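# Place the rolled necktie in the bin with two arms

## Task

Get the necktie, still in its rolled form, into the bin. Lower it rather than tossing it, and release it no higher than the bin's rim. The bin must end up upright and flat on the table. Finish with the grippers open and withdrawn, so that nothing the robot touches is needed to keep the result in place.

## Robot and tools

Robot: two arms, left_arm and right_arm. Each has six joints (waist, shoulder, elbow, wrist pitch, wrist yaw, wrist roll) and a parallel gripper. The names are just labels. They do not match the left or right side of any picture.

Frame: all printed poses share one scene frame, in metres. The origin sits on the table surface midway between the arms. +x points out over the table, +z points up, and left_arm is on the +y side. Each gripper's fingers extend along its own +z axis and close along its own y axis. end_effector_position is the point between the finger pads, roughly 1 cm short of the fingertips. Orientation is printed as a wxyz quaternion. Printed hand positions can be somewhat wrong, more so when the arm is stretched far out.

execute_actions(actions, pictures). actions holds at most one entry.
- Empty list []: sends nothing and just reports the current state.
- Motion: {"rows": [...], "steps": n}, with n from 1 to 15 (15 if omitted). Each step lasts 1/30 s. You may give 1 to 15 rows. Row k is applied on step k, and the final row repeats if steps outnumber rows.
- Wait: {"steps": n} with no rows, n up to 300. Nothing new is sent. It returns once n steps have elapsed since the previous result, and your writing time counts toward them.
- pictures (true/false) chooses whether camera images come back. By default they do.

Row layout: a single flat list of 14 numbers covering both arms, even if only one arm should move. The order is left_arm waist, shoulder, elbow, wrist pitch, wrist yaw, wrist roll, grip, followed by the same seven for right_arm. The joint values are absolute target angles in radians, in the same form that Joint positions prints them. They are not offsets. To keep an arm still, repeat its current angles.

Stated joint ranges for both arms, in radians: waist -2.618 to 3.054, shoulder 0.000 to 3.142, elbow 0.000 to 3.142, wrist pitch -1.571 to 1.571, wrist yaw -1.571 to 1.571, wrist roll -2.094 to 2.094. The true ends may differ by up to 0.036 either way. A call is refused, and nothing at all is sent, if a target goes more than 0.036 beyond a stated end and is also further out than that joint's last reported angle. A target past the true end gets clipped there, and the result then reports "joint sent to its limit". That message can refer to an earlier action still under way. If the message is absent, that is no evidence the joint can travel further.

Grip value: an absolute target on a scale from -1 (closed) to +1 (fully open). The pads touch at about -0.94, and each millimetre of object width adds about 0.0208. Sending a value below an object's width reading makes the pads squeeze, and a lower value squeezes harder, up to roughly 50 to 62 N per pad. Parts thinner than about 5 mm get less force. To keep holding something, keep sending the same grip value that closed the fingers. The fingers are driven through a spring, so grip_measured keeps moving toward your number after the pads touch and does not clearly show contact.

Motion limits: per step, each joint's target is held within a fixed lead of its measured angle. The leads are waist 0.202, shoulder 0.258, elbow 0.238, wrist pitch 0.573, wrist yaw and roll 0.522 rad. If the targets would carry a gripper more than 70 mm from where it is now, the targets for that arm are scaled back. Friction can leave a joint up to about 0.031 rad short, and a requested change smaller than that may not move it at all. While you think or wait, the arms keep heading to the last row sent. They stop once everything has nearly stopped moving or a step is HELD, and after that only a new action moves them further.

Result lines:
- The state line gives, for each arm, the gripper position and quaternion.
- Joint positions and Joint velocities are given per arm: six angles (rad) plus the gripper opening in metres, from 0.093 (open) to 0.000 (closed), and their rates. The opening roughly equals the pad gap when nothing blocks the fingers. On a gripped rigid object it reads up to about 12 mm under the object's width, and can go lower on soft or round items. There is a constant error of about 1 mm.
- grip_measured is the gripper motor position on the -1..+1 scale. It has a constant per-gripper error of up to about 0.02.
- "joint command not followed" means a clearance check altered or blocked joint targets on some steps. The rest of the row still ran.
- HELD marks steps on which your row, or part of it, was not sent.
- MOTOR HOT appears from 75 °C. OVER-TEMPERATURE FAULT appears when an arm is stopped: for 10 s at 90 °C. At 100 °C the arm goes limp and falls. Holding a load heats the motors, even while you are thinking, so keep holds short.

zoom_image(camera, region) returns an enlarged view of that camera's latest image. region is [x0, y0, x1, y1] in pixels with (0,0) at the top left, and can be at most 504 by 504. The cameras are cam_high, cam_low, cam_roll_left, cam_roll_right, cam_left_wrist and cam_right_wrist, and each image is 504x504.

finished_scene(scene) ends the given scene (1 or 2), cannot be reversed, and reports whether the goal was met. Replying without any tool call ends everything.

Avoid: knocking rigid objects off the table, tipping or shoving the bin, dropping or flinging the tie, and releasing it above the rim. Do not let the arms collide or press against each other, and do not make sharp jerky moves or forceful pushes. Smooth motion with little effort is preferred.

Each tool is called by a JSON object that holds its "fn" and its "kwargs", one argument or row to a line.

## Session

{"fn": "execute_actions", "kwargs": {
  "actions": []
}}

Scene clock: 0.00 s of 4800.00 s.
left_arm: end_effector_position=(+0.3225, +0.1630, +0.4059) grip_measured=+1.000 end_effector_quat_wxyz=(+0.707, +0.067, +0.701, -0.062) | right_arm: end_effector_position=(+0.3535, -0.2898, +0.4071) grip_measured=+1.000 end_effector_quat_wxyz=(+0.711, +0.040, +0.701, -0.033)
Joint positions: left_arm=[ 0.014  1.052  1.057  0.003 -0.012  0.008  0.093] | right_arm=[-0.006  1.042  1.051  0.006  0.014  0.011  0.093]
Joint velocities: left_arm=[-0.017 -0.007  0.002  0.066 -0.007  0.007  0.   ] | right_arm=[-0.022 -0.007  0.012 -0.051 -0.007 -0.007  0.   ]

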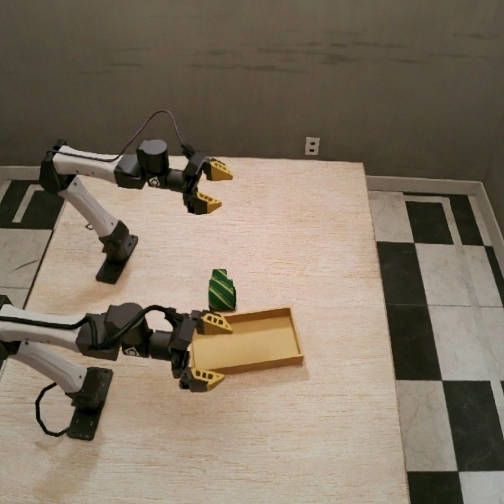

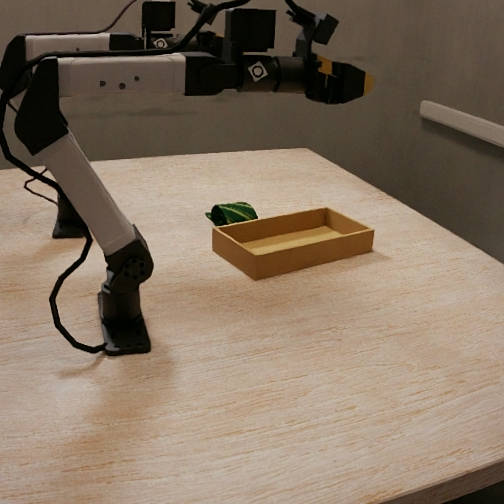

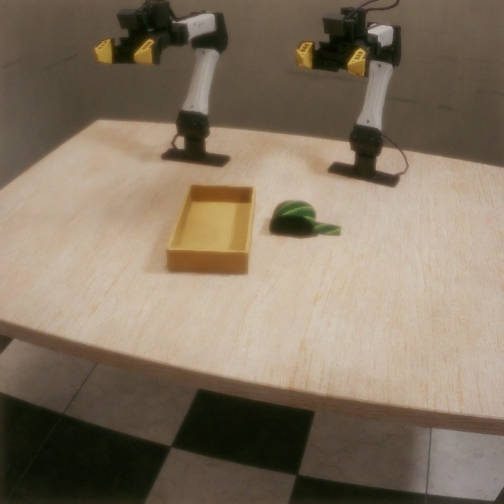

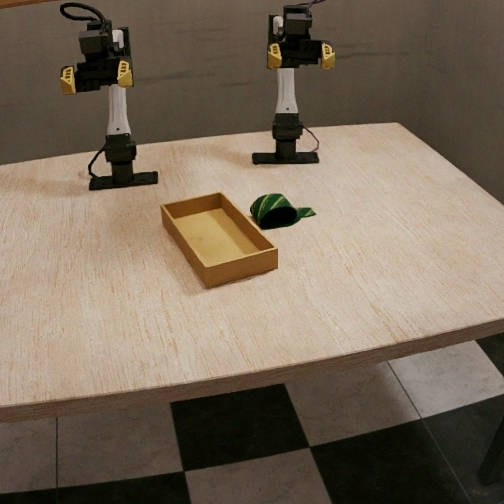

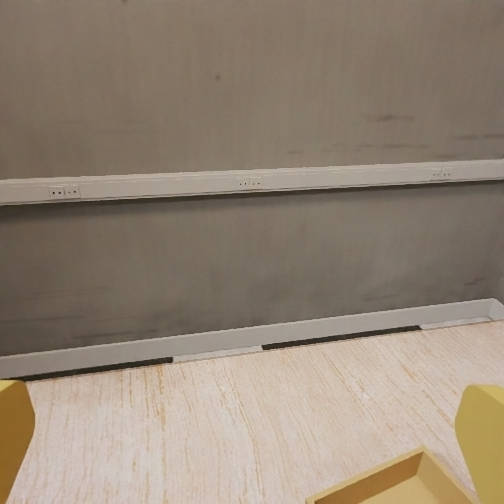

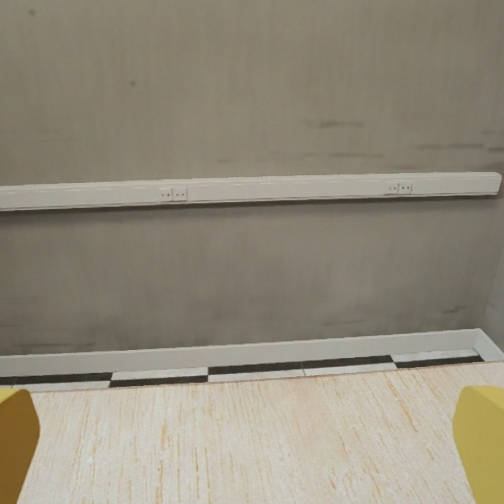

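{"fn": "execute_actions", "kwargs": {
  "actions": [
    {"rows":[[0,1.12,1.12,-0.1,0,-0.03,1,-0.06,1.042,1.051,0,0,0,1],[-0.01,1.19,1.19,-0.2,0,-0.06,1,-0.12,1.042,1.051,0,0,0,1],[-0.02,1.26,1.26,-0.3,0,-0.09,1,-0.18,1.042,1.051,0,0,0,1],[-0.03,1.33,1.33,-0.4,0,-0.12,1,-0.24,1.042,1.051,0,0,0,1],[-0.04,1.40,1.40,-0.5,0,-0.15,1,-0.30,1.042,1.051,0,0,0,1],[-0.05,1.47,1.47,-0.6,0,-0.18,1,-0.36,1.042,1.051,0,0,0,1],[-0.06,1.54,1.54,-0.7,0,-0.21,1,-0.42,1.042,1.051,0,0,0,1],[-0.07,1.61,1.61,-0.8,0,-0.24,1,-0.48,1.042,1.051,0,0,0,1],[-0.08,1.68,1.68,-0.9,0,-0.27,1,-0.54,1.042,1.051,0,0,0,1],[-0.09,1.75,1.75,-1.0,0,-0.30,1,-0.60,1.042,1.051,0,0,0,1],[-0.10,1.82,1.82,-1.1,0,-0.33,1,-0.66,1.042,1.051,0,0,0,1],[-0.11,1.89,1.89,-1.2,0,-0.33,1,-0.72,1.042,1.051,0,0,0,1],[-0.12,1.96,1.95,-1.3,0,-0.33,1,-0.78,1.042,1.051,0,0,0,1],[-0.126,2.03,2.0,-1.4,0,-0.33,1,-0.8,1.042,1.051,0,0,0,1],[-0.126,2.10,2.01,-1.465,0,-0.33,1,-0.8,1.042,1.051,0,0,0,1]],"steps":15}
  ],
  "pictures": false
}}

{"fn": "execute_actions", "kwargs": {
  "actions": [
    {"steps":35}
  ]
}}

Scene clock: 23.30 s of 4800.00 s.
left_arm: end_effector_position=(+0.4280, +0.0840, +0.2487) grip_measured=+1.000 end_effector_quat_wxyz=(+0.334, +0.025, +0.938, -0.091) | right_arm: end_effector_position=(+0.2278, -0.5355, +0.4061) grip_measured=+1.000 end_effector_quat_wxyz=(+0.648, +0.294, +0.639, -0.292)
Joint positions: left_arm=[-0.1    1.868  1.897 -0.891 -0.011 -0.253  0.093] | right_arm=[-0.765  1.042  1.051  0.002  0.006  0.007  0.093]
Joint velocities: left_arm=[-0.222  1.58   1.072 -1.531 -0.007 -0.256  0.   ] | right_arm=[-0.94  -0.007  0.007  0.007  0.198  0.037  0.   ]
Steps of this call (steps 1 to 90: nothing new was sent; then 19.80 s passed at rest; steps 91 to 105: all 15 steps of this action). Readings (joint positions):
91: left_arm=[0.013 1.057 1.064 -0.009 -0.012 0.004] | right_arm=[-0.011 1.042 1.051 0.005 0.010 0.010]
92: left_arm=[0.011 1.075 1.091 -0.042 -0.012 -0.006] | right_arm=[-0.033 1.042 1.051 0.005 0.001 0.009]
94: left_arm=[-0.003 1.165 1.205 -0.137 -0.012 -0.037] | right_arm=[-0.124 1.042 1.051 0.004 -0.007 0.008]
98: left_arm=[-0.038 1.418 1.467 -0.360 -0.011 -0.116] | right_arm=[-0.370 1.042 1.051 0.002 -0.005 0.007]
105: the state above

Scene clock: 24.47 s of 4800.00 s.
left_arm: end_effector_position=(+0.3371, +0.1044, +0.1275) grip_measured=+1.000 end_effector_quat_wxyz=(-0.001, +0.002, +1.000, +0.005) | right_arm: end_effector_position=(+0.2181, -0.5437, +0.4061) grip_measured=+1.000 end_effector_quat_wxyz=(+0.643, +0.305, +0.634, -0.304)
Joint positions: left_arm=[-0.12   2.112  1.991 -1.454 -0.008 -0.325  0.093] | right_arm=[-0.798  1.042  1.051  0.002  0.01   0.007  0.093]
Joint velocities: left_arm=[ 0.002  0.007  0.012  0.007  0.022 -0.007  0.   ] | right_arm=[-0.012 -0.002 -0.007 -0.051  0.037  0.022  0.   ]
Steps of this call (steps 1 to 35: the robot went on to your last target). Readings (joint positions):
1: left_arm=[-0.107 1.918 1.926 -0.946 -0.010 -0.261] | right_arm=[-0.788 1.042 1.051 0.002 0.010 0.007]
2: left_arm=[-0.112 1.963 1.945 -1.006 -0.010 -0.270] | right_arm=[-0.797 1.042 1.051 0.002 0.011 0.007]
4: left_arm=[-0.117 2.044 1.973 -1.145 -0.009 -0.288] | right_arm=[-0.798 1.042 1.051 0.002 0.010 0.007]
8: left_arm=[-0.120 2.122 1.976 -1.340 -0.008 -0.310] | right_arm=[-0.798 1.042 1.051 0.002 0.010 0.007]
35: the state above

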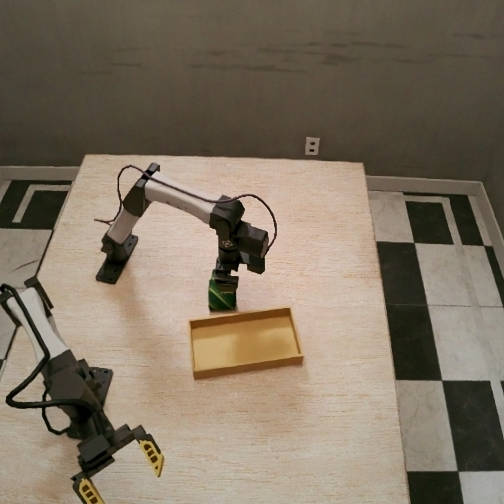

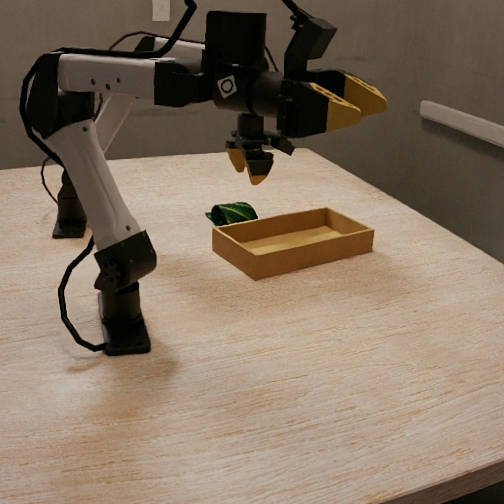

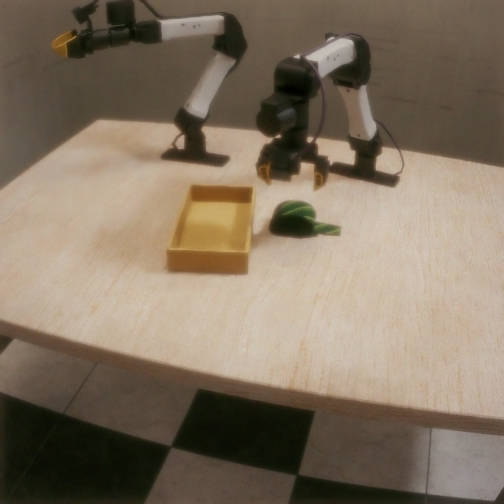

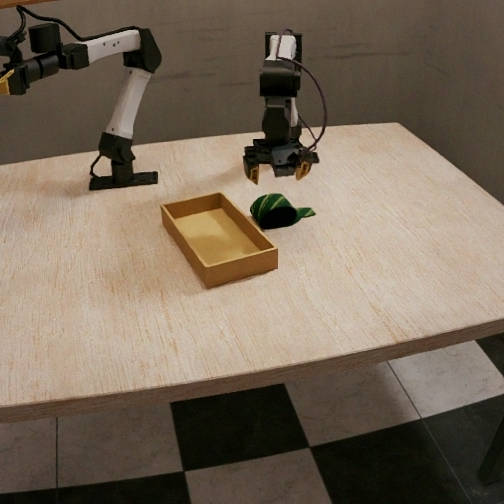

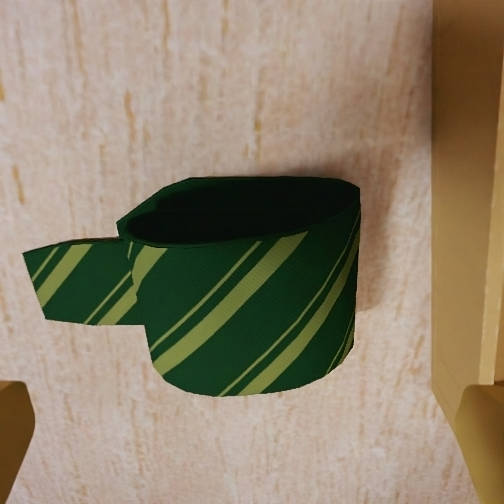

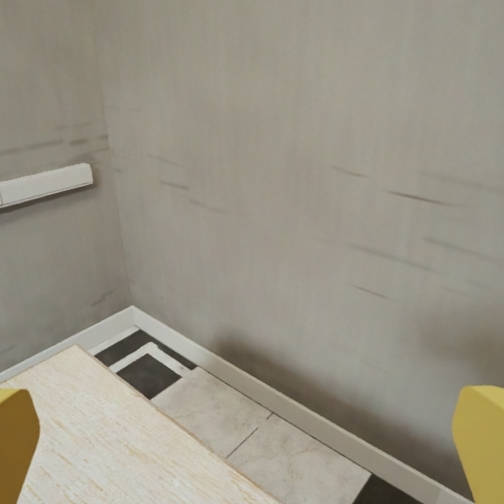

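{"fn": "execute_actions", "kwargs": {
  "actions": [
    {"rows":[[-0.118,2.09,1.96,-1.44,0,-0.36,1,-0.8,1.042,1.051,0,0,0,1],[-0.118,2.07,1.93,-1.43,0,-0.39,1,-0.8,1.042,1.051,0,0,0,1],[-0.118,2.055,1.905,-1.42,0,-0.42,1,-0.8,1.042,1.051,0,0,0,1],[-0.118,2.055,1.885,-1.39,0,-0.42,1,-0.8,1.042,1.051,0,0,0,1],[-0.118,2.055,1.865,-1.36,0,-0.42,1,-0.8,1.042,1.051,0,0,0,1],[-0.118,2.055,1.845,-1.34,0,-0.42,1,-0.8,1.042,1.051,0,0,0,1],[-0.118,2.055,1.825,-1.32,0,-0.42,1,-0.8,1.042,1.051,0,0,0,1],[-0.118,2.055,1.805,-1.30,0,-0.42,1,-0.8,1.042,1.051,0,0,0,1],[-0.118,2.055,1.785,-1.28,0,-0.42,1,-0.8,1.042,1.051,0,0,0,1],[-0.118,2.055,1.765,-1.26,0,-0.42,1,-0.8,1.042,1.051,0,0,0,1],[-0.118,2.055,1.745,-1.245,0,-0.42,1,-0.8,1.042,1.051,0,0,0,1],[-0.118,2.055,1.72,-1.23,0,-0.42,1,-0.8,1.042,1.051,0,0,0,1]],"steps":15}
  ],
  "pictures": false
}}

{"fn": "execute_actions", "kwargs": {
  "actions": [
    {"steps":15}
  ]
}}

{"fn": "zoom_image", "kwargs": {
  "camera": "cam_low",
  "region": [180,130,320,250]
}}

Scene clock: 41.77 s of 4800.00 s.
left_arm: end_effector_position=(+0.3218, +0.1096, +0.0849) grip_measured=+1.000 end_effector_quat_wxyz=(-0.010, -0.041, +0.999, +0.008) | right_arm: end_effector_position=(+0.2182, -0.5436, +0.4061) grip_measured=+1.000 end_effector_quat_wxyz=(+0.643, +0.305, +0.634, -0.304)
Joint positions: left_arm=[-0.12   2.059  1.742 -1.279 -0.008 -0.411  0.093] | right_arm=[-0.798  1.042  1.051  0.002  0.009  0.007  0.093]
Joint velocities: left_arm=[-0.002  0.027 -0.159  0.154  0.007  0.022  0.   ] | right_arm=[ 0.007 -0.002 -0.007 -0.095 -0.037 -0.022  0.   ]
Steps of this call (steps 1 to 15: the robot went on to your last target; steps 16 to 110: nothing new was sent; then 13.13 s passed at rest; steps 111 to 125: all 15 steps of this action). Readings (joint positions):
111: left_arm=[-0.120 2.112 1.991 -1.454 -0.008 -0.329] | right_arm=[-0.798 1.042 1.051 0.002 0.009 0.007]
112: left_arm=[-0.120 2.108 1.985 -1.448 -0.008 -0.338] | right_arm=[-0.798 1.042 1.051 0.002 0.009 0.007]
114: left_arm=[-0.120 2.088 1.947 -1.431 -0.008 -0.364] | right_arm=[-0.798 1.042 1.051 0.002 0.009 0.007]
118: left_arm=[-0.120 2.060 1.870 -1.382 -0.008 -0.394] | right_arm=[-0.798 1.042 1.051 0.002 0.009 0.007]
125: the state above

Scene clock: 42.27 s of 4800.00 s.
left_arm: end_effector_position=(+0.3300, +0.1068, +0.0840) grip_measured=+1.000 end_effector_quat_wxyz=(+0.007, -0.043, +0.999, +0.002) | right_arm: end_effector_position=(+0.2182, -0.5436, +0.4061) grip_measured=+1.000 end_effector_quat_wxyz=(+0.643, +0.305, +0.634, -0.304)
Joint positions: left_arm=[-0.12   2.059  1.739 -1.239 -0.008 -0.415  0.093] | right_arm=[-0.798  1.042  1.051  0.002  0.009  0.007  0.093]
Joint velocities: left_arm=[-0.002 -0.007  0.007 -0.066  0.007 -0.051  0.   ] | right_arm=[-0.007 -0.012  0.002  0.022  0.022  0.022  0.   ]
Steps of this call (steps 1 to 15: the robot went on to your last target). Readings (joint positions):
1: left_arm=[-0.120 2.059 1.739 -1.274 -0.008 -0.412] | right_arm=[-0.798 1.042 1.051 0.002 0.009 0.007]
2: left_arm=[-0.120 2.059 1.739 -1.269 -0.008 -0.412] | right_arm=[-0.798 1.042 1.051 0.002 0.009 0.007]
4: left_arm=[-0.120 2.059 1.739 -1.257 -0.008 -0.413] | right_arm=[-0.798 1.042 1.051 0.002 0.009 0.007]
8: left_arm=[-0.120 2.059 1.739 -1.245 -0.008 -0.414] | right_arm=[-0.798 1.042 1.051 0.002 0.009 0.007]
15: the state above

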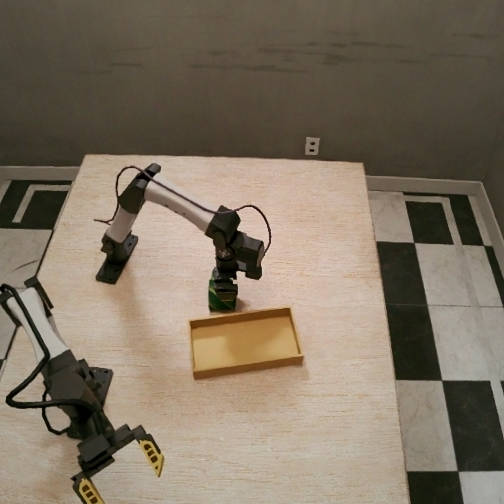

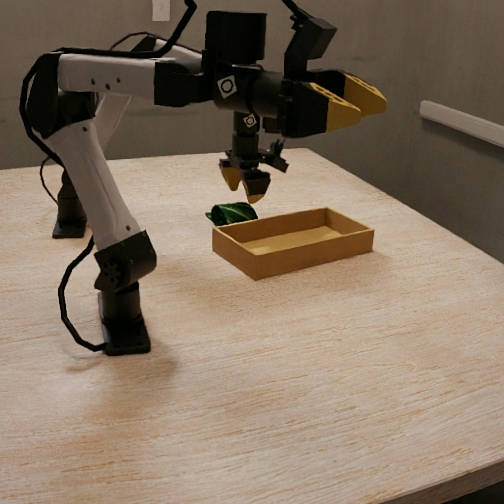

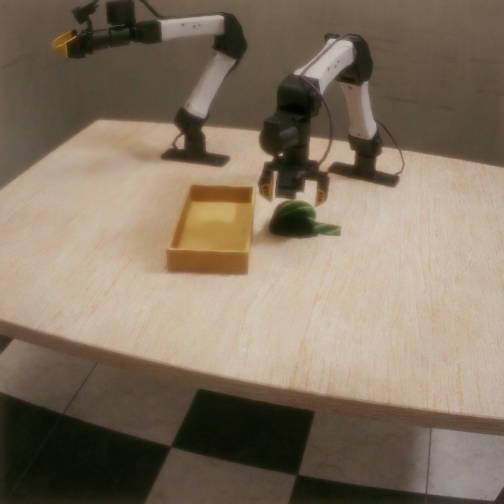

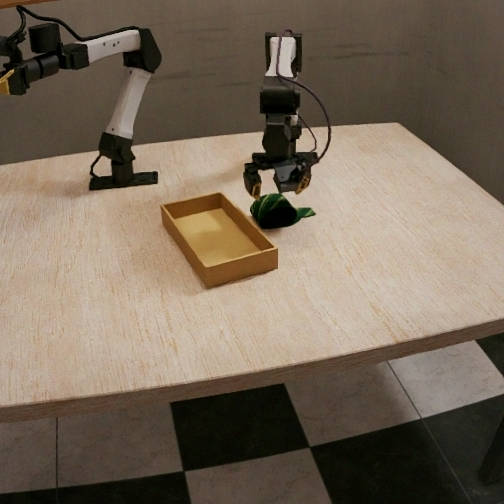

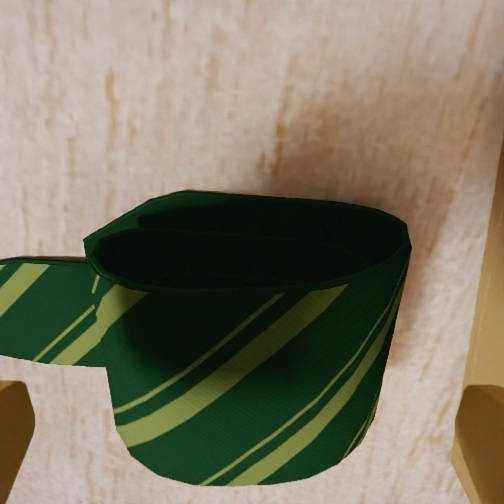

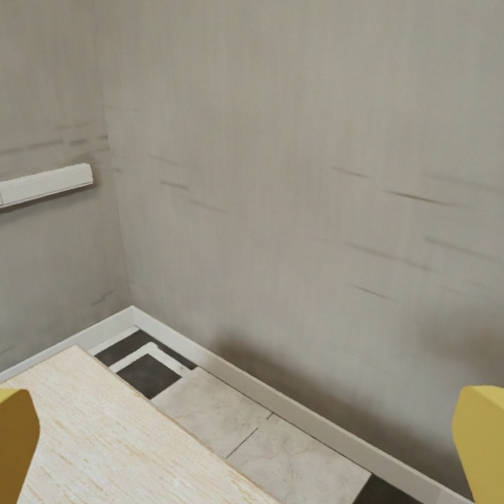

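Region (180, 130, 320, 250) of cam_low's 504x504 image, scaled by 3.600, with more detail than that image has; it fills the top 432 rows of this view, and the rest is white.

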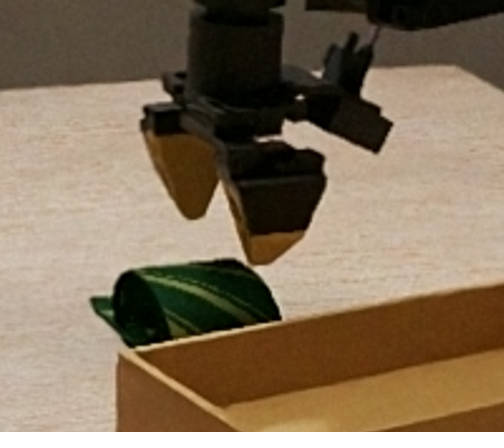

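{"fn": "execute_actions", "kwargs": {
  "actions": [
    {"rows":[[-0.118,2.065,1.71,-1.23,0,-0.42,1,-0.8,1.042,1.051,0,0,0,1],[-0.118,2.068,1.698,-1.215,0,-0.42,1,-0.8,1.042,1.051,0,0,0,1],[-0.118,2.071,1.686,-1.2,0,-0.42,1,-0.8,1.042,1.051,0,0,0,1],[-0.118,2.074,1.674,-1.185,0,-0.42,1,-0.8,1.042,1.051,0,0,0,1],[-0.118,2.078,1.662,-1.17,0,-0.42,1,-0.8,1.042,1.051,0,0,0,1],[-0.118,2.082,1.65,-1.155,0,-0.42,1,-0.8,1.042,1.051,0,0,0,1],[-0.118,2.086,1.638,-1.14,0,-0.42,1,-0.8,1.042,1.051,0,0,0,1],[-0.118,2.09,1.626,-1.125,0,-0.42,1,-0.8,1.042,1.051,0,0,0,1],[-0.118,2.094,1.614,-1.11,0,-0.42,1,-0.8,1.042,1.051,0,0,0,1],[-0.118,2.098,1.602,-1.095,0,-0.42,1,-0.8,1.042,1.051,0,0,0,1],[-0.118,2.102,1.59,-1.08,0,-0.42,1,-0.8,1.042,1.051,0,0,0,1],[-0.118,2.106,1.578,-1.065,0,-0.42,1,-0.8,1.042,1.051,0,0,0,1],[-0.118,2.11,1.566,-1.05,0,-0.42,1,-0.8,1.042,1.051,0,0,0,1],[-0.118,2.115,1.55,-1.035,0,-0.42,1,-0.8,1.042,1.051,0,0,0,1]],"steps":15}
  ],
  "pictures": false
}}

{"fn": "execute_actions", "kwargs": {
  "actions": [
    {"steps":15}
  ]
}}

Scene clock: 57.13 s of 4800.00 s.
left_arm: end_effector_position=(+0.3229, +0.1092, +0.0381) grip_measured=+1.000 end_effector_quat_wxyz=(-0.004, -0.043, +0.999, +0.006) | right_arm: end_effector_position=(+0.2182, -0.5436, +0.4061) grip_measured=+1.000 end_effector_quat_wxyz=(+0.643, +0.305, +0.634, -0.304)
Joint positions: left_arm=[-0.12   2.083  1.59  -1.09  -0.008 -0.415  0.093] | right_arm=[-0.798  1.042  1.051  0.002  0.009  0.007  0.093]
Joint velocities: left_arm=[-0.022  0.144 -0.32   0.286  0.066 -0.066  0.   ] | right_arm=[-0.012 -0.002 -0.012  0.007 -0.007 -0.037  0.   ]
Steps of this call (steps 1 to 15: the robot went on to your last target; steps 16 to 110: nothing new was sent; then 10.70 s passed at rest; steps 111 to 125: all 15 steps of this action). Readings (joint positions):
111: left_arm=[-0.120 2.059 1.739 -1.238 -0.008 -0.415] | right_arm=[-0.798 1.042 1.051 0.002 0.009 0.007]
112: left_arm=[-0.120 2.059 1.737 -1.236 -0.008 -0.415] | right_arm=[-0.798 1.042 1.051 0.002 0.009 0.007]
114: left_arm=[-0.120 2.059 1.723 -1.222 -0.008 -0.415] | right_arm=[-0.798 1.042 1.051 0.002 0.009 0.007]
118: left_arm=[-0.120 2.059 1.673 -1.182 -0.008 -0.415] | right_arm=[-0.798 1.042 1.051 0.002 0.009 0.007]
125: the state above

Scene clock: 57.63 s of 4800.00 s.
left_arm: end_effector_position=(+0.3264, +0.1074, +0.0289) grip_measured=+1.000 end_effector_quat_wxyz=(+0.000, -0.043, +0.999, +0.002) | right_arm: end_effector_position=(+0.2182, -0.5436, +0.4061) grip_measured=+1.000 end_effector_quat_wxyz=(+0.643, +0.305, +0.634, -0.304)
Joint positions: left_arm=[-0.12   2.096  1.572 -1.048 -0.005 -0.415  0.093] | right_arm=[-0.798  1.042  1.051  0.002  0.009  0.007  0.093]
Joint velocities: left_arm=[ 0.012  0.002  0.012  0.007 -0.007 -0.051  0.   ] | right_arm=[ 0.002  0.002  0.007  0.007 -0.095 -0.037  0.   ]
Steps of this call (steps 1 to 15: the robot went on to your last target). Readings (joint positions):
1: left_arm=[-0.120 2.089 1.581 -1.081 -0.008 -0.415] | right_arm=[-0.798 1.042 1.051 0.002 0.009 0.007]
2: left_arm=[-0.120 2.093 1.576 -1.074 -0.007 -0.415] | right_arm=[-0.798 1.042 1.051 0.002 0.009 0.007]
4: left_arm=[-0.120 2.096 1.573 -1.065 -0.005 -0.415] | right_arm=[-0.798 1.042 1.051 0.002 0.009 0.007]
8: left_arm=[-0.120 2.096 1.572 -1.055 -0.005 -0.415] | right_arm=[-0.798 1.042 1.051 0.002 0.009 0.007]
15: the state above

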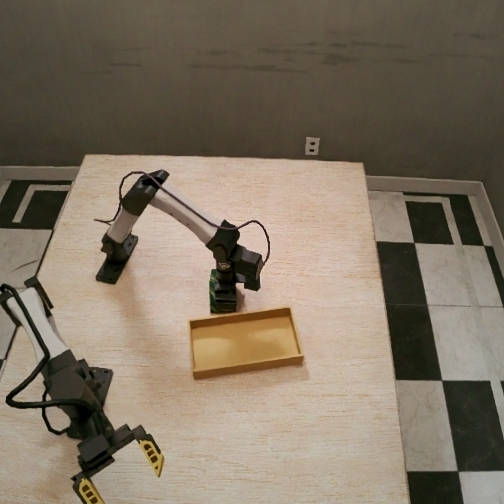

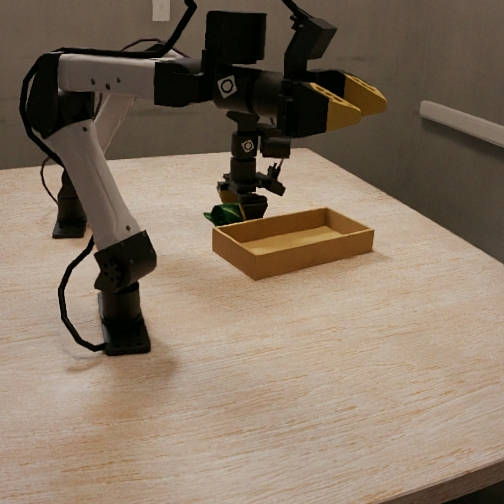

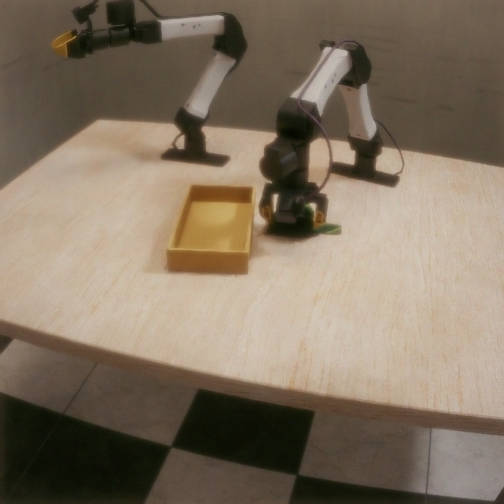

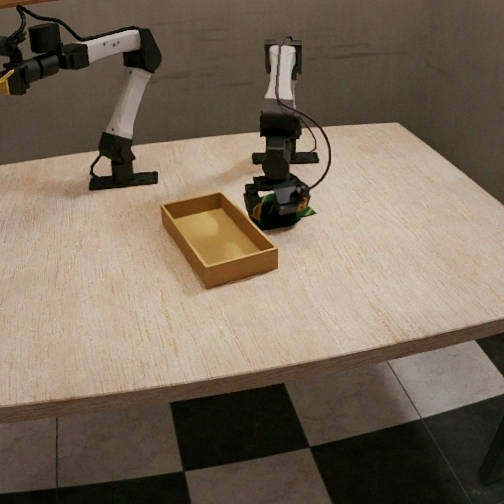

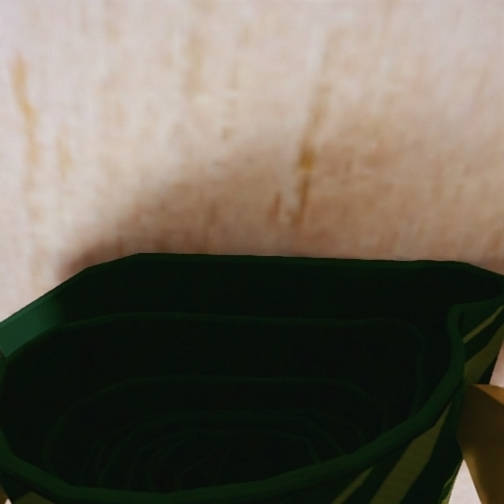

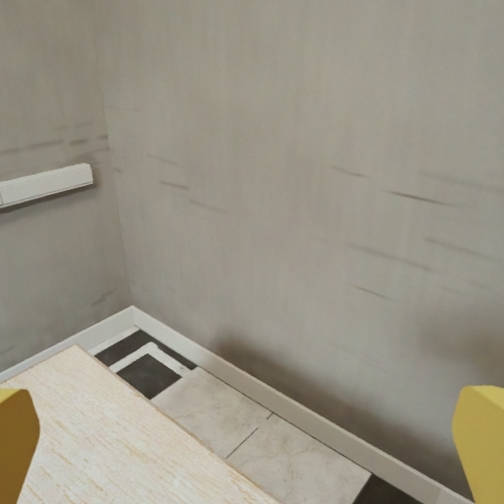

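{"fn": "execute_actions", "kwargs": {
  "actions": [
    {"rows":[[-0.118,2.08,1.54,-1.04,0,-0.42,1,-0.8,1.042,1.051,0,0,0,1],[-0.118,2.075,1.53,-1.035,0,-0.42,1,-0.8,1.042,1.051,0,0,0,1],[-0.118,2.07,1.52,-1.03,0,-0.42,1,-0.8,1.042,1.051,0,0,0,1],[-0.118,2.065,1.51,-1.02,0,-0.42,1,-0.8,1.042,1.051,0,0,0,1],[-0.118,2.06,1.50,-1.01,0,-0.42,1,-0.8,1.042,1.051,0,0,0,1],[-0.118,2.055,1.49,-1.0,0,-0.42,1,-0.8,1.042,1.051,0,0,0,1],[-0.118,2.05,1.48,-0.99,0,-0.42,1,-0.8,1.042,1.051,0,0,0,1],[-0.118,2.045,1.47,-0.98,0,-0.42,1,-0.8,1.042,1.051,0,0,0,1],[-0.118,2.045,1.46,-0.98,0,-0.42,1,-0.8,1.042,1.051,0,0,0,1]],"steps":15}
  ]
}}

Scene clock: 68.53 s of 4800.00 s.
left_arm: end_effector_position=(+0.3200, +0.1090, +0.0263) grip_measured=+1.000 end_effector_quat_wxyz=(+0.012, -0.044, +0.999, -0.004) | right_arm: end_effector_position=(+0.2182, -0.5436, +0.4061) grip_measured=+1.000 end_effector_quat_wxyz=(+0.643, +0.305, +0.634, -0.304)
Joint positions: left_arm=[-0.12   2.052  1.493 -0.987 -0.002 -0.416  0.093] | right_arm=[-0.798  1.042  1.051  0.002  0.009  0.007  0.093]
Joint velocities: left_arm=[ 0.002 -0.027  0.002  0.037  0.022 -0.051  0.   ] | right_arm=[ 0.022 -0.007  0.002  0.007 -0.037 -0.022  0.   ]
Steps of this call (steps 1 to 15: the robot went on to your last target; steps 16 to 110: nothing new was sent; then 6.73 s passed at rest; steps 111 to 125: all 15 steps of this action). Readings (joint positions):
111: left_arm=[-0.120 2.096 1.572 -1.045 -0.005 -0.415] | right_arm=[-0.798 1.042 1.051 0.002 0.009 0.007]
112: left_arm=[-0.120 2.095 1.570 -1.043 -0.005 -0.415] | right_arm=[-0.798 1.042 1.051 0.002 0.009 0.007]
114: left_arm=[-0.120 2.088 1.556 -1.035 -0.005 -0.415] | right_arm=[-0.798 1.042 1.051 0.002 0.009 0.007]
118: left_arm=[-0.120 2.064 1.518 -1.010 -0.005 -0.416] | right_arm=[-0.798 1.042 1.051 0.002 0.009 0.007]
125: the state above

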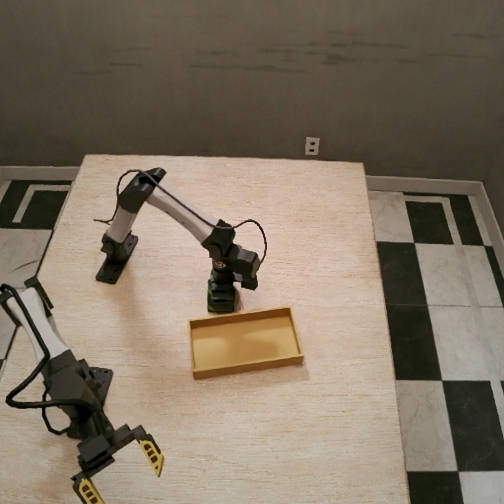

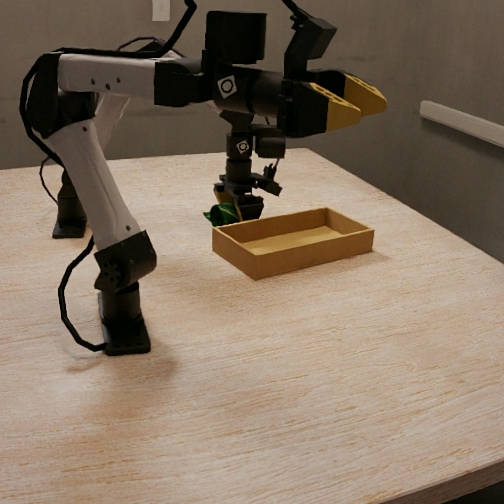

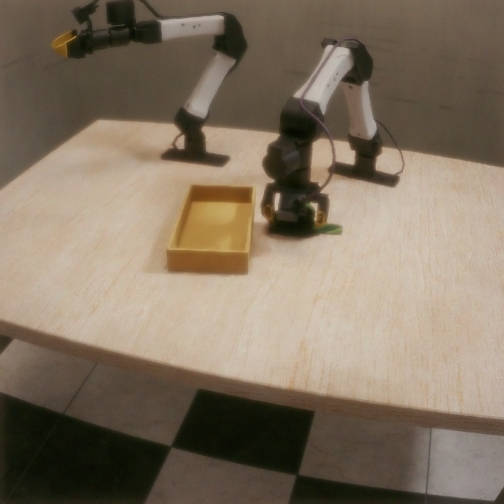

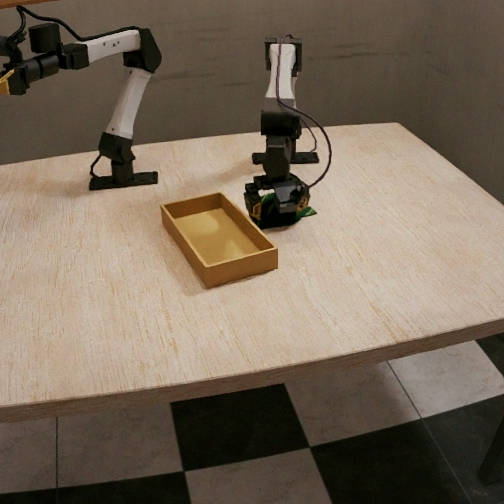

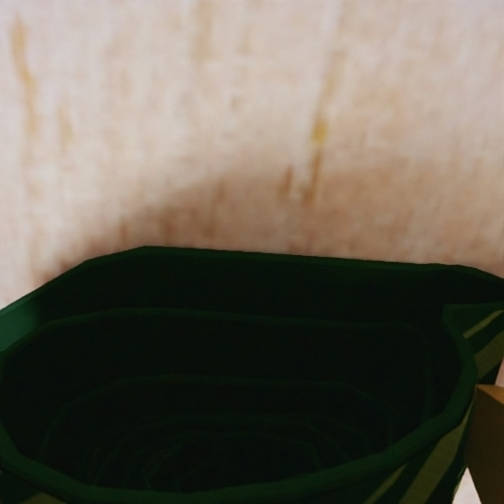

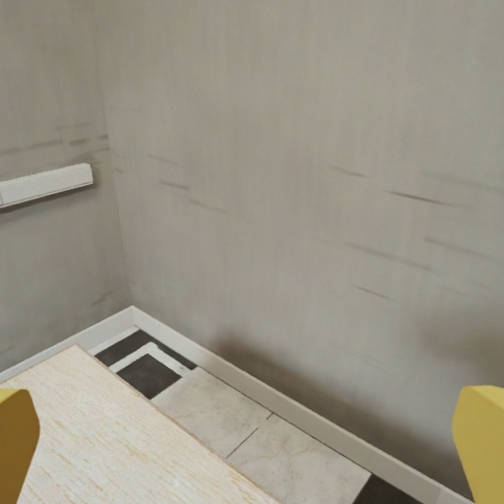

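{"fn": "execute_actions", "kwargs": {
  "actions": [
    {"rows":[[-0.118,2.045,1.52,-1.03,0,-0.42,1,-0.8,1.042,1.051,0,0,0,1],[-0.118,2.04,1.545,-1.06,0,-0.42,1,-0.8,1.042,1.051,0,0,0,1],[-0.118,2.035,1.57,-1.09,0,-0.42,1,-0.8,1.042,1.051,0,0,0,1],[-0.118,2.03,1.595,-1.12,0,-0.42,1,-0.8,1.042,1.051,0,0,0,1],[-0.118,2.025,1.62,-1.15,0,-0.42,1,-0.8,1.042,1.051,0,0,0,1],[-0.118,2.02,1.645,-1.18,0,-0.42,1,-0.8,1.042,1.051,0,0,0,1],[-0.118,2.015,1.67,-1.21,0,-0.42,1,-0.8,1.042,1.051,0,0,0,1],[-0.118,2.01,1.69,-1.23,0,-0.42,1,-0.8,1.042,1.051,0,0,0,1],[-0.118,2.0,1.69,-1.23,0,-0.42,1,-0.8,1.042,1.051,0,0,0,1],[-0.118,1.99,1.68,-1.23,0,-0.42,1,-0.8,1.042,1.051,0,0,0,1],[-0.115,1.98,1.66,-1.23,0,-0.42,1,-0.8,1.042,1.051,0,0,0,1],[-0.11,1.97,1.64,-1.22,0,-0.42,1,-0.8,1.042,1.051,0,0,0,1],[-0.105,1.96,1.61,-1.21,0,-0.42,1,-0.8,1.042,1.051,0,0,0,1],[-0.105,1.95,1.585,-1.2,0,-0.42,1,-0.8,1.042,1.051,0,0,0,1],[-0.105,1.95,1.565,-1.2,0,-0.42,1,-0.8,1.042,1.051,0,0,0,1]],"steps":15}
  ],
  "pictures": false
}}

{"fn": "execute_actions", "kwargs": {
  "actions": [
    {"steps":15}
  ]
}}

Scene clock: 85.97 s of 4800.00 s.
left_arm: end_effector_position=(+0.3212, +0.1095, +0.0949) grip_measured=+1.000 end_effector_quat_wxyz=(+0.034, -0.045, +0.998, -0.013) | right_arm: end_effector_position=(+0.2182, -0.5436, +0.4061) grip_measured=+1.000 end_effector_quat_wxyz=(+0.643, +0.305, +0.634, -0.304)
Joint positions: left_arm=[-0.117  1.959  1.635 -1.174  0.    -0.416  0.093] | right_arm=[-0.798  1.042  1.051  0.002  0.009  0.007  0.093]
Joint velocities: left_arm=[ 0.046 -0.349 -0.476  0.007 -0.037  0.022  0.   ] | right_arm=[-0.022 -0.002  0.007  0.007  0.007  0.007  0.   ]
Steps of this call (steps 1 to 15: the robot went on to your last target; steps 16 to 110: nothing new was sent; then 13.27 s passed at rest; steps 111 to 125: all 15 steps of this action). Readings (joint positions):
111: left_arm=[-0.120 2.052 1.495 -0.989 0.000 -0.416] | right_arm=[-0.798 1.042 1.051 0.002 0.009 0.007]
112: left_arm=[-0.120 2.052 1.501 -0.998 0.000 -0.416] | right_arm=[-0.798 1.042 1.051 0.002 0.009 0.007]
114: left_arm=[-0.120 2.052 1.530 -1.035 0.000 -0.416] | right_arm=[-0.798 1.042 1.051 0.002 0.009 0.007]
118: left_arm=[-0.120 2.046 1.627 -1.123 0.000 -0.416] | right_arm=[-0.798 1.042 1.051 0.002 0.009 0.007]
125: the state above

Scene clock: 86.47 s of 4800.00 s.
left_arm: end_effector_position=(+0.3051, +0.1168, +0.0856) grip_measured=+1.000 end_effector_quat_wxyz=(+0.007, -0.047, +0.999, -0.003) | right_arm: end_effector_position=(+0.2182, -0.5436, +0.4061) grip_measured=+1.000 end_effector_quat_wxyz=(+0.643, +0.305, +0.634, -0.304)
Joint positions: left_arm=[-0.112  1.949  1.586 -1.194  0.    -0.416  0.093] | right_arm=[-0.798  1.042  1.051  0.002  0.009  0.007  0.093]
Joint velocities: left_arm=[-0.017  0.022 -0.002  0.022  0.022 -0.007  0.   ] | right_arm=[-0.002 -0.017 -0.012  0.037 -0.066  0.022  0.   ]
Steps of this call (steps 1 to 15: the robot went on to your last target). Readings (joint positions):
1: left_arm=[-0.115 1.951 1.620 -1.177 0.000 -0.416] | right_arm=[-0.798 1.042 1.051 0.002 0.009 0.007]
2: left_arm=[-0.114 1.949 1.609 -1.183 0.000 -0.416] | right_arm=[-0.798 1.042 1.051 0.002 0.009 0.007]
4: left_arm=[-0.113 1.949 1.592 -1.188 0.000 -0.416] | right_arm=[-0.798 1.042 1.051 0.002 0.009 0.007]
8: left_arm=[-0.112 1.949 1.586 -1.194 0.000 -0.416] | right_arm=[-0.798 1.042 1.051 0.002 0.009 0.007]
15: the state above

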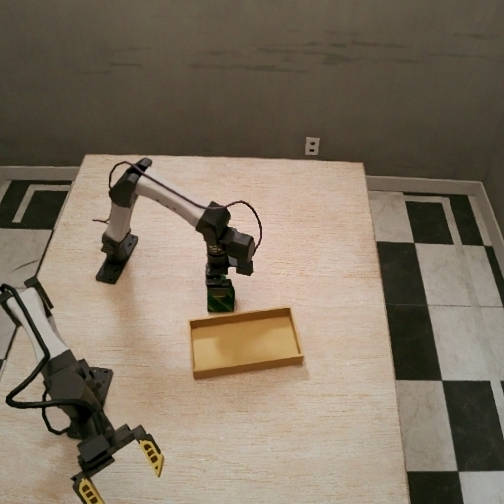

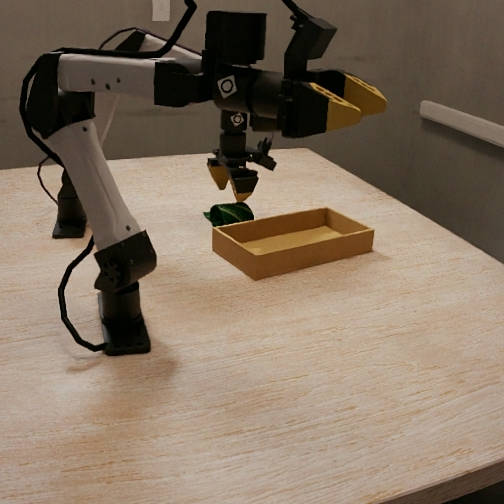

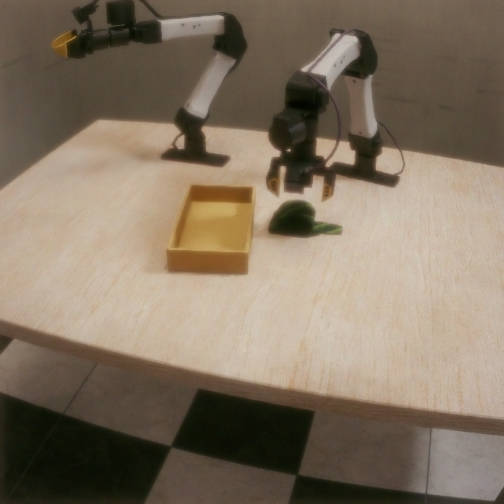

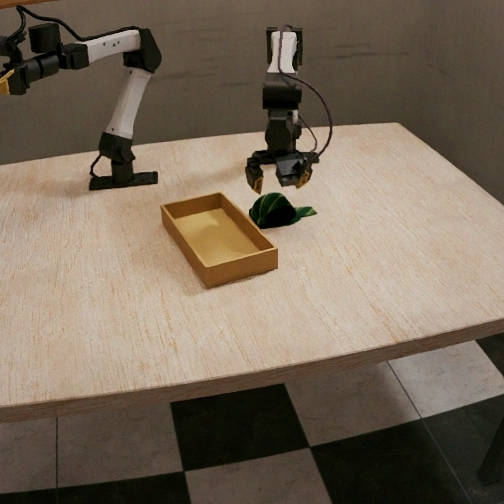

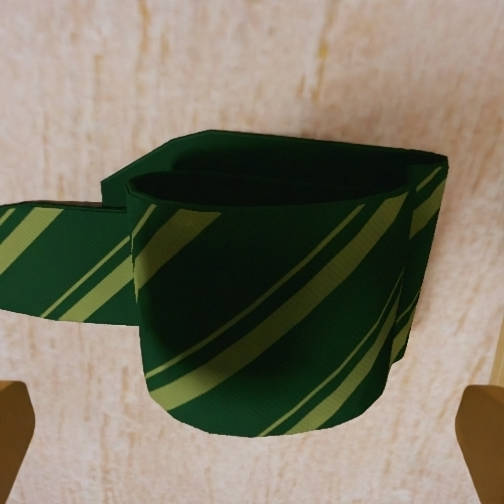

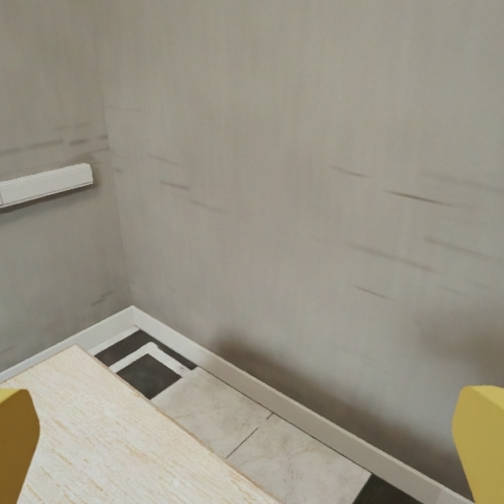

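{"fn": "execute_actions", "kwargs": {
  "actions": [
    {"rows":[[-0.14,1.955,1.58,-1.19,0,-0.44,1,-0.8,1.042,1.051,0,0,0,1],[-0.14,1.96,1.57,-1.18,0,-0.44,1,-0.8,1.042,1.051,0,0,0,1],[-0.14,1.965,1.558,-1.165,0,-0.44,1,-0.8,1.042,1.051,0,0,0,1],[-0.14,1.97,1.546,-1.15,0,-0.44,1,-0.8,1.042,1.051,0,0,0,1],[-0.14,1.976,1.534,-1.135,0,-0.44,1,-0.8,1.042,1.051,0,0,0,1],[-0.14,1.982,1.522,-1.12,0,-0.44,1,-0.8,1.042,1.051,0,0,0,1],[-0.14,1.988,1.51,-1.105,0,-0.44,1,-0.8,1.042,1.051,0,0,0,1],[-0.14,1.994,1.498,-1.09,0,-0.44,1,-0.8,1.042,1.051,0,0,0,1],[-0.14,2.0,1.486,-1.075,0,-0.44,1,-0.8,1.042,1.051,0,0,0,1],[-0.14,2.006,1.474,-1.06,0,-0.44,1,-0.8,1.042,1.051,0,0,0,1],[-0.14,2.012,1.462,-1.045,0,-0.44,1,-0.8,1.042,1.051,0,0,0,1],[-0.14,2.018,1.45,-1.03,0,-0.44,1,-0.8,1.042,1.051,0,0,0,1],[-0.14,2.025,1.438,-1.01,0,-0.44,1,-0.8,1.042,1.051,0,0,0,1],[-0.14,2.033,1.425,-0.99,0,-0.44,1,-0.8,1.042,1.051,0,0,0,1],[-0.14,2.04,1.41,-0.97,0,-0.44,1,-0.8,1.042,1.051,0,0,0,1]],"steps":15}
  ],
  "pictures": false
}}

{"fn": "execute_actions", "kwargs": {
  "actions": [
    {"steps":15}
  ]
}}

Scene clock: 99.50 s of 4800.00 s.
left_arm: end_effector_position=(+0.2975, +0.1105, +0.0358) grip_measured=+1.000 end_effector_quat_wxyz=(-0.010, -0.045, +0.999, +0.004) | right_arm: end_effector_position=(+0.2182, -0.5436, +0.4061) grip_measured=+1.000 end_effector_quat_wxyz=(+0.643, +0.305, +0.634, -0.304)
Joint positions: left_arm=[-0.135  2.002  1.459 -1.049  0.    -0.434  0.093] | right_arm=[-0.798  1.042  1.051  0.002  0.009  0.007  0.093]
Joint velocities: left_arm=[ 0.002  0.232 -0.413  0.476  0.022 -0.007  0.   ] | right_arm=[ 0.007 -0.017 -0.017  0.007 -0.022  0.051  0.   ]
Steps of this call (steps 1 to 15: the robot went on to your last target; steps 16 to 110: nothing new was sent; then 8.87 s passed at rest; steps 111 to 125: all 15 steps of this action). Readings (joint positions):
111: left_arm=[-0.114 1.949 1.586 -1.194 0.000 -0.419] | right_arm=[-0.798 1.042 1.051 0.002 0.009 0.007]
112: left_arm=[-0.117 1.949 1.586 -1.194 0.000 -0.422] | right_arm=[-0.798 1.042 1.051 0.002 0.009 0.007]
114: left_arm=[-0.127 1.949 1.584 -1.186 0.000 -0.427] | right_arm=[-0.798 1.042 1.051 0.002 0.009 0.007]
118: left_arm=[-0.135 1.952 1.549 -1.144 0.000 -0.431] | right_arm=[-0.798 1.042 1.051 0.002 0.009 0.007]
125: the state above

Scene clock: 100.00 s of 4800.00 s.
left_arm: end_effector_position=(+0.3033, +0.1076, +0.0237) grip_measured=+1.000 end_effector_quat_wxyz=(+0.000, -0.045, +0.999, -0.002) | right_arm: end_effector_position=(+0.2182, -0.5436, +0.4061) grip_measured=+1.000 end_effector_quat_wxyz=(+0.643, +0.305, +0.634, -0.304)
Joint positions: left_arm=[-0.136  2.02   1.435 -0.984  0.004 -0.435  0.093] | right_arm=[-0.798  1.042  1.051  0.002  0.009  0.007  0.093]
Joint velocities: left_arm=[ 0.002 -0.002 -0.012  0.022 -0.022 -0.051  0.   ] | right_arm=[ 0.007 -0.012  0.022 -0.081 -0.022 -0.037  0.   ]
Steps of this call (steps 1 to 15: the robot went on to your last target). Readings (joint positions):
1: left_arm=[-0.135 2.010 1.447 -1.034 0.000 -0.435] | right_arm=[-0.798 1.042 1.051 0.002 0.009 0.007]
2: left_arm=[-0.135 2.017 1.439 -1.023 0.000 -0.435] | right_arm=[-0.798 1.042 1.051 0.002 0.009 0.007]
4: left_arm=[-0.135 2.020 1.435 -1.009 0.004 -0.435] | right_arm=[-0.798 1.042 1.051 0.002 0.009 0.007]
8: left_arm=[-0.136 2.020 1.435 -0.992 0.004 -0.435] | right_arm=[-0.798 1.042 1.051 0.002 0.009 0.007]
15: the state above

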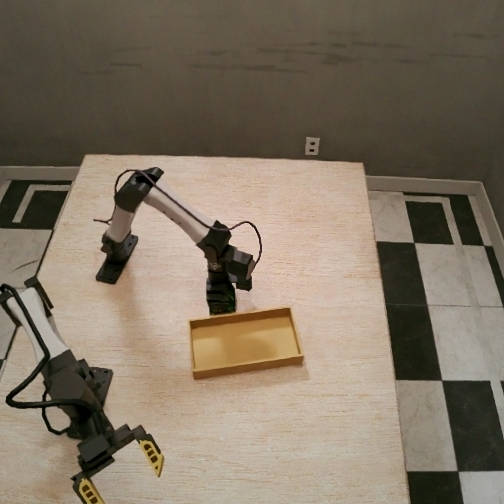

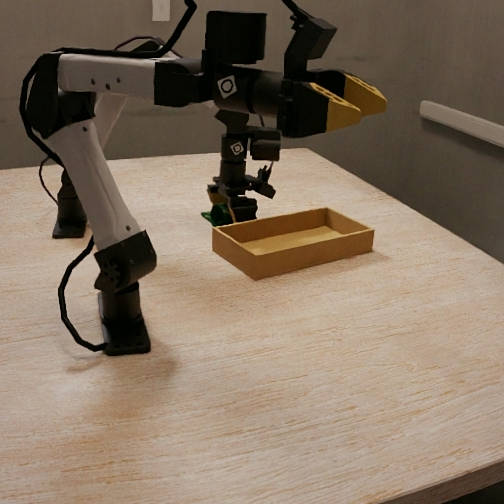

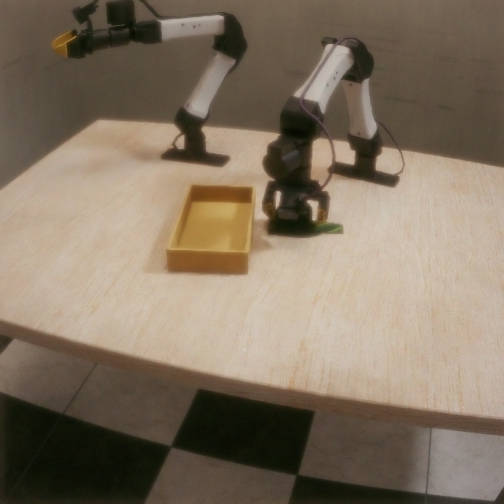

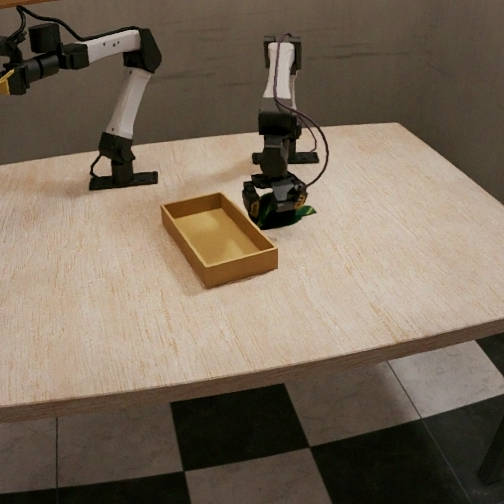

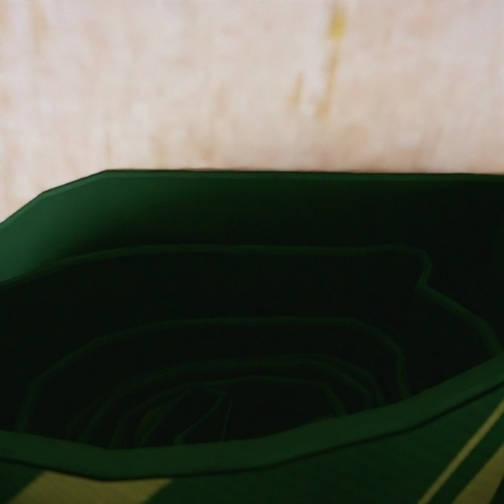

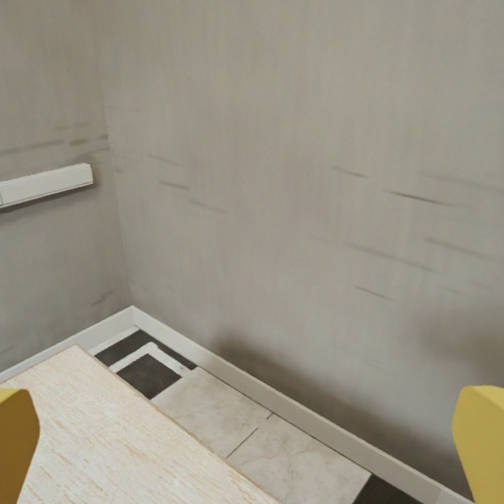

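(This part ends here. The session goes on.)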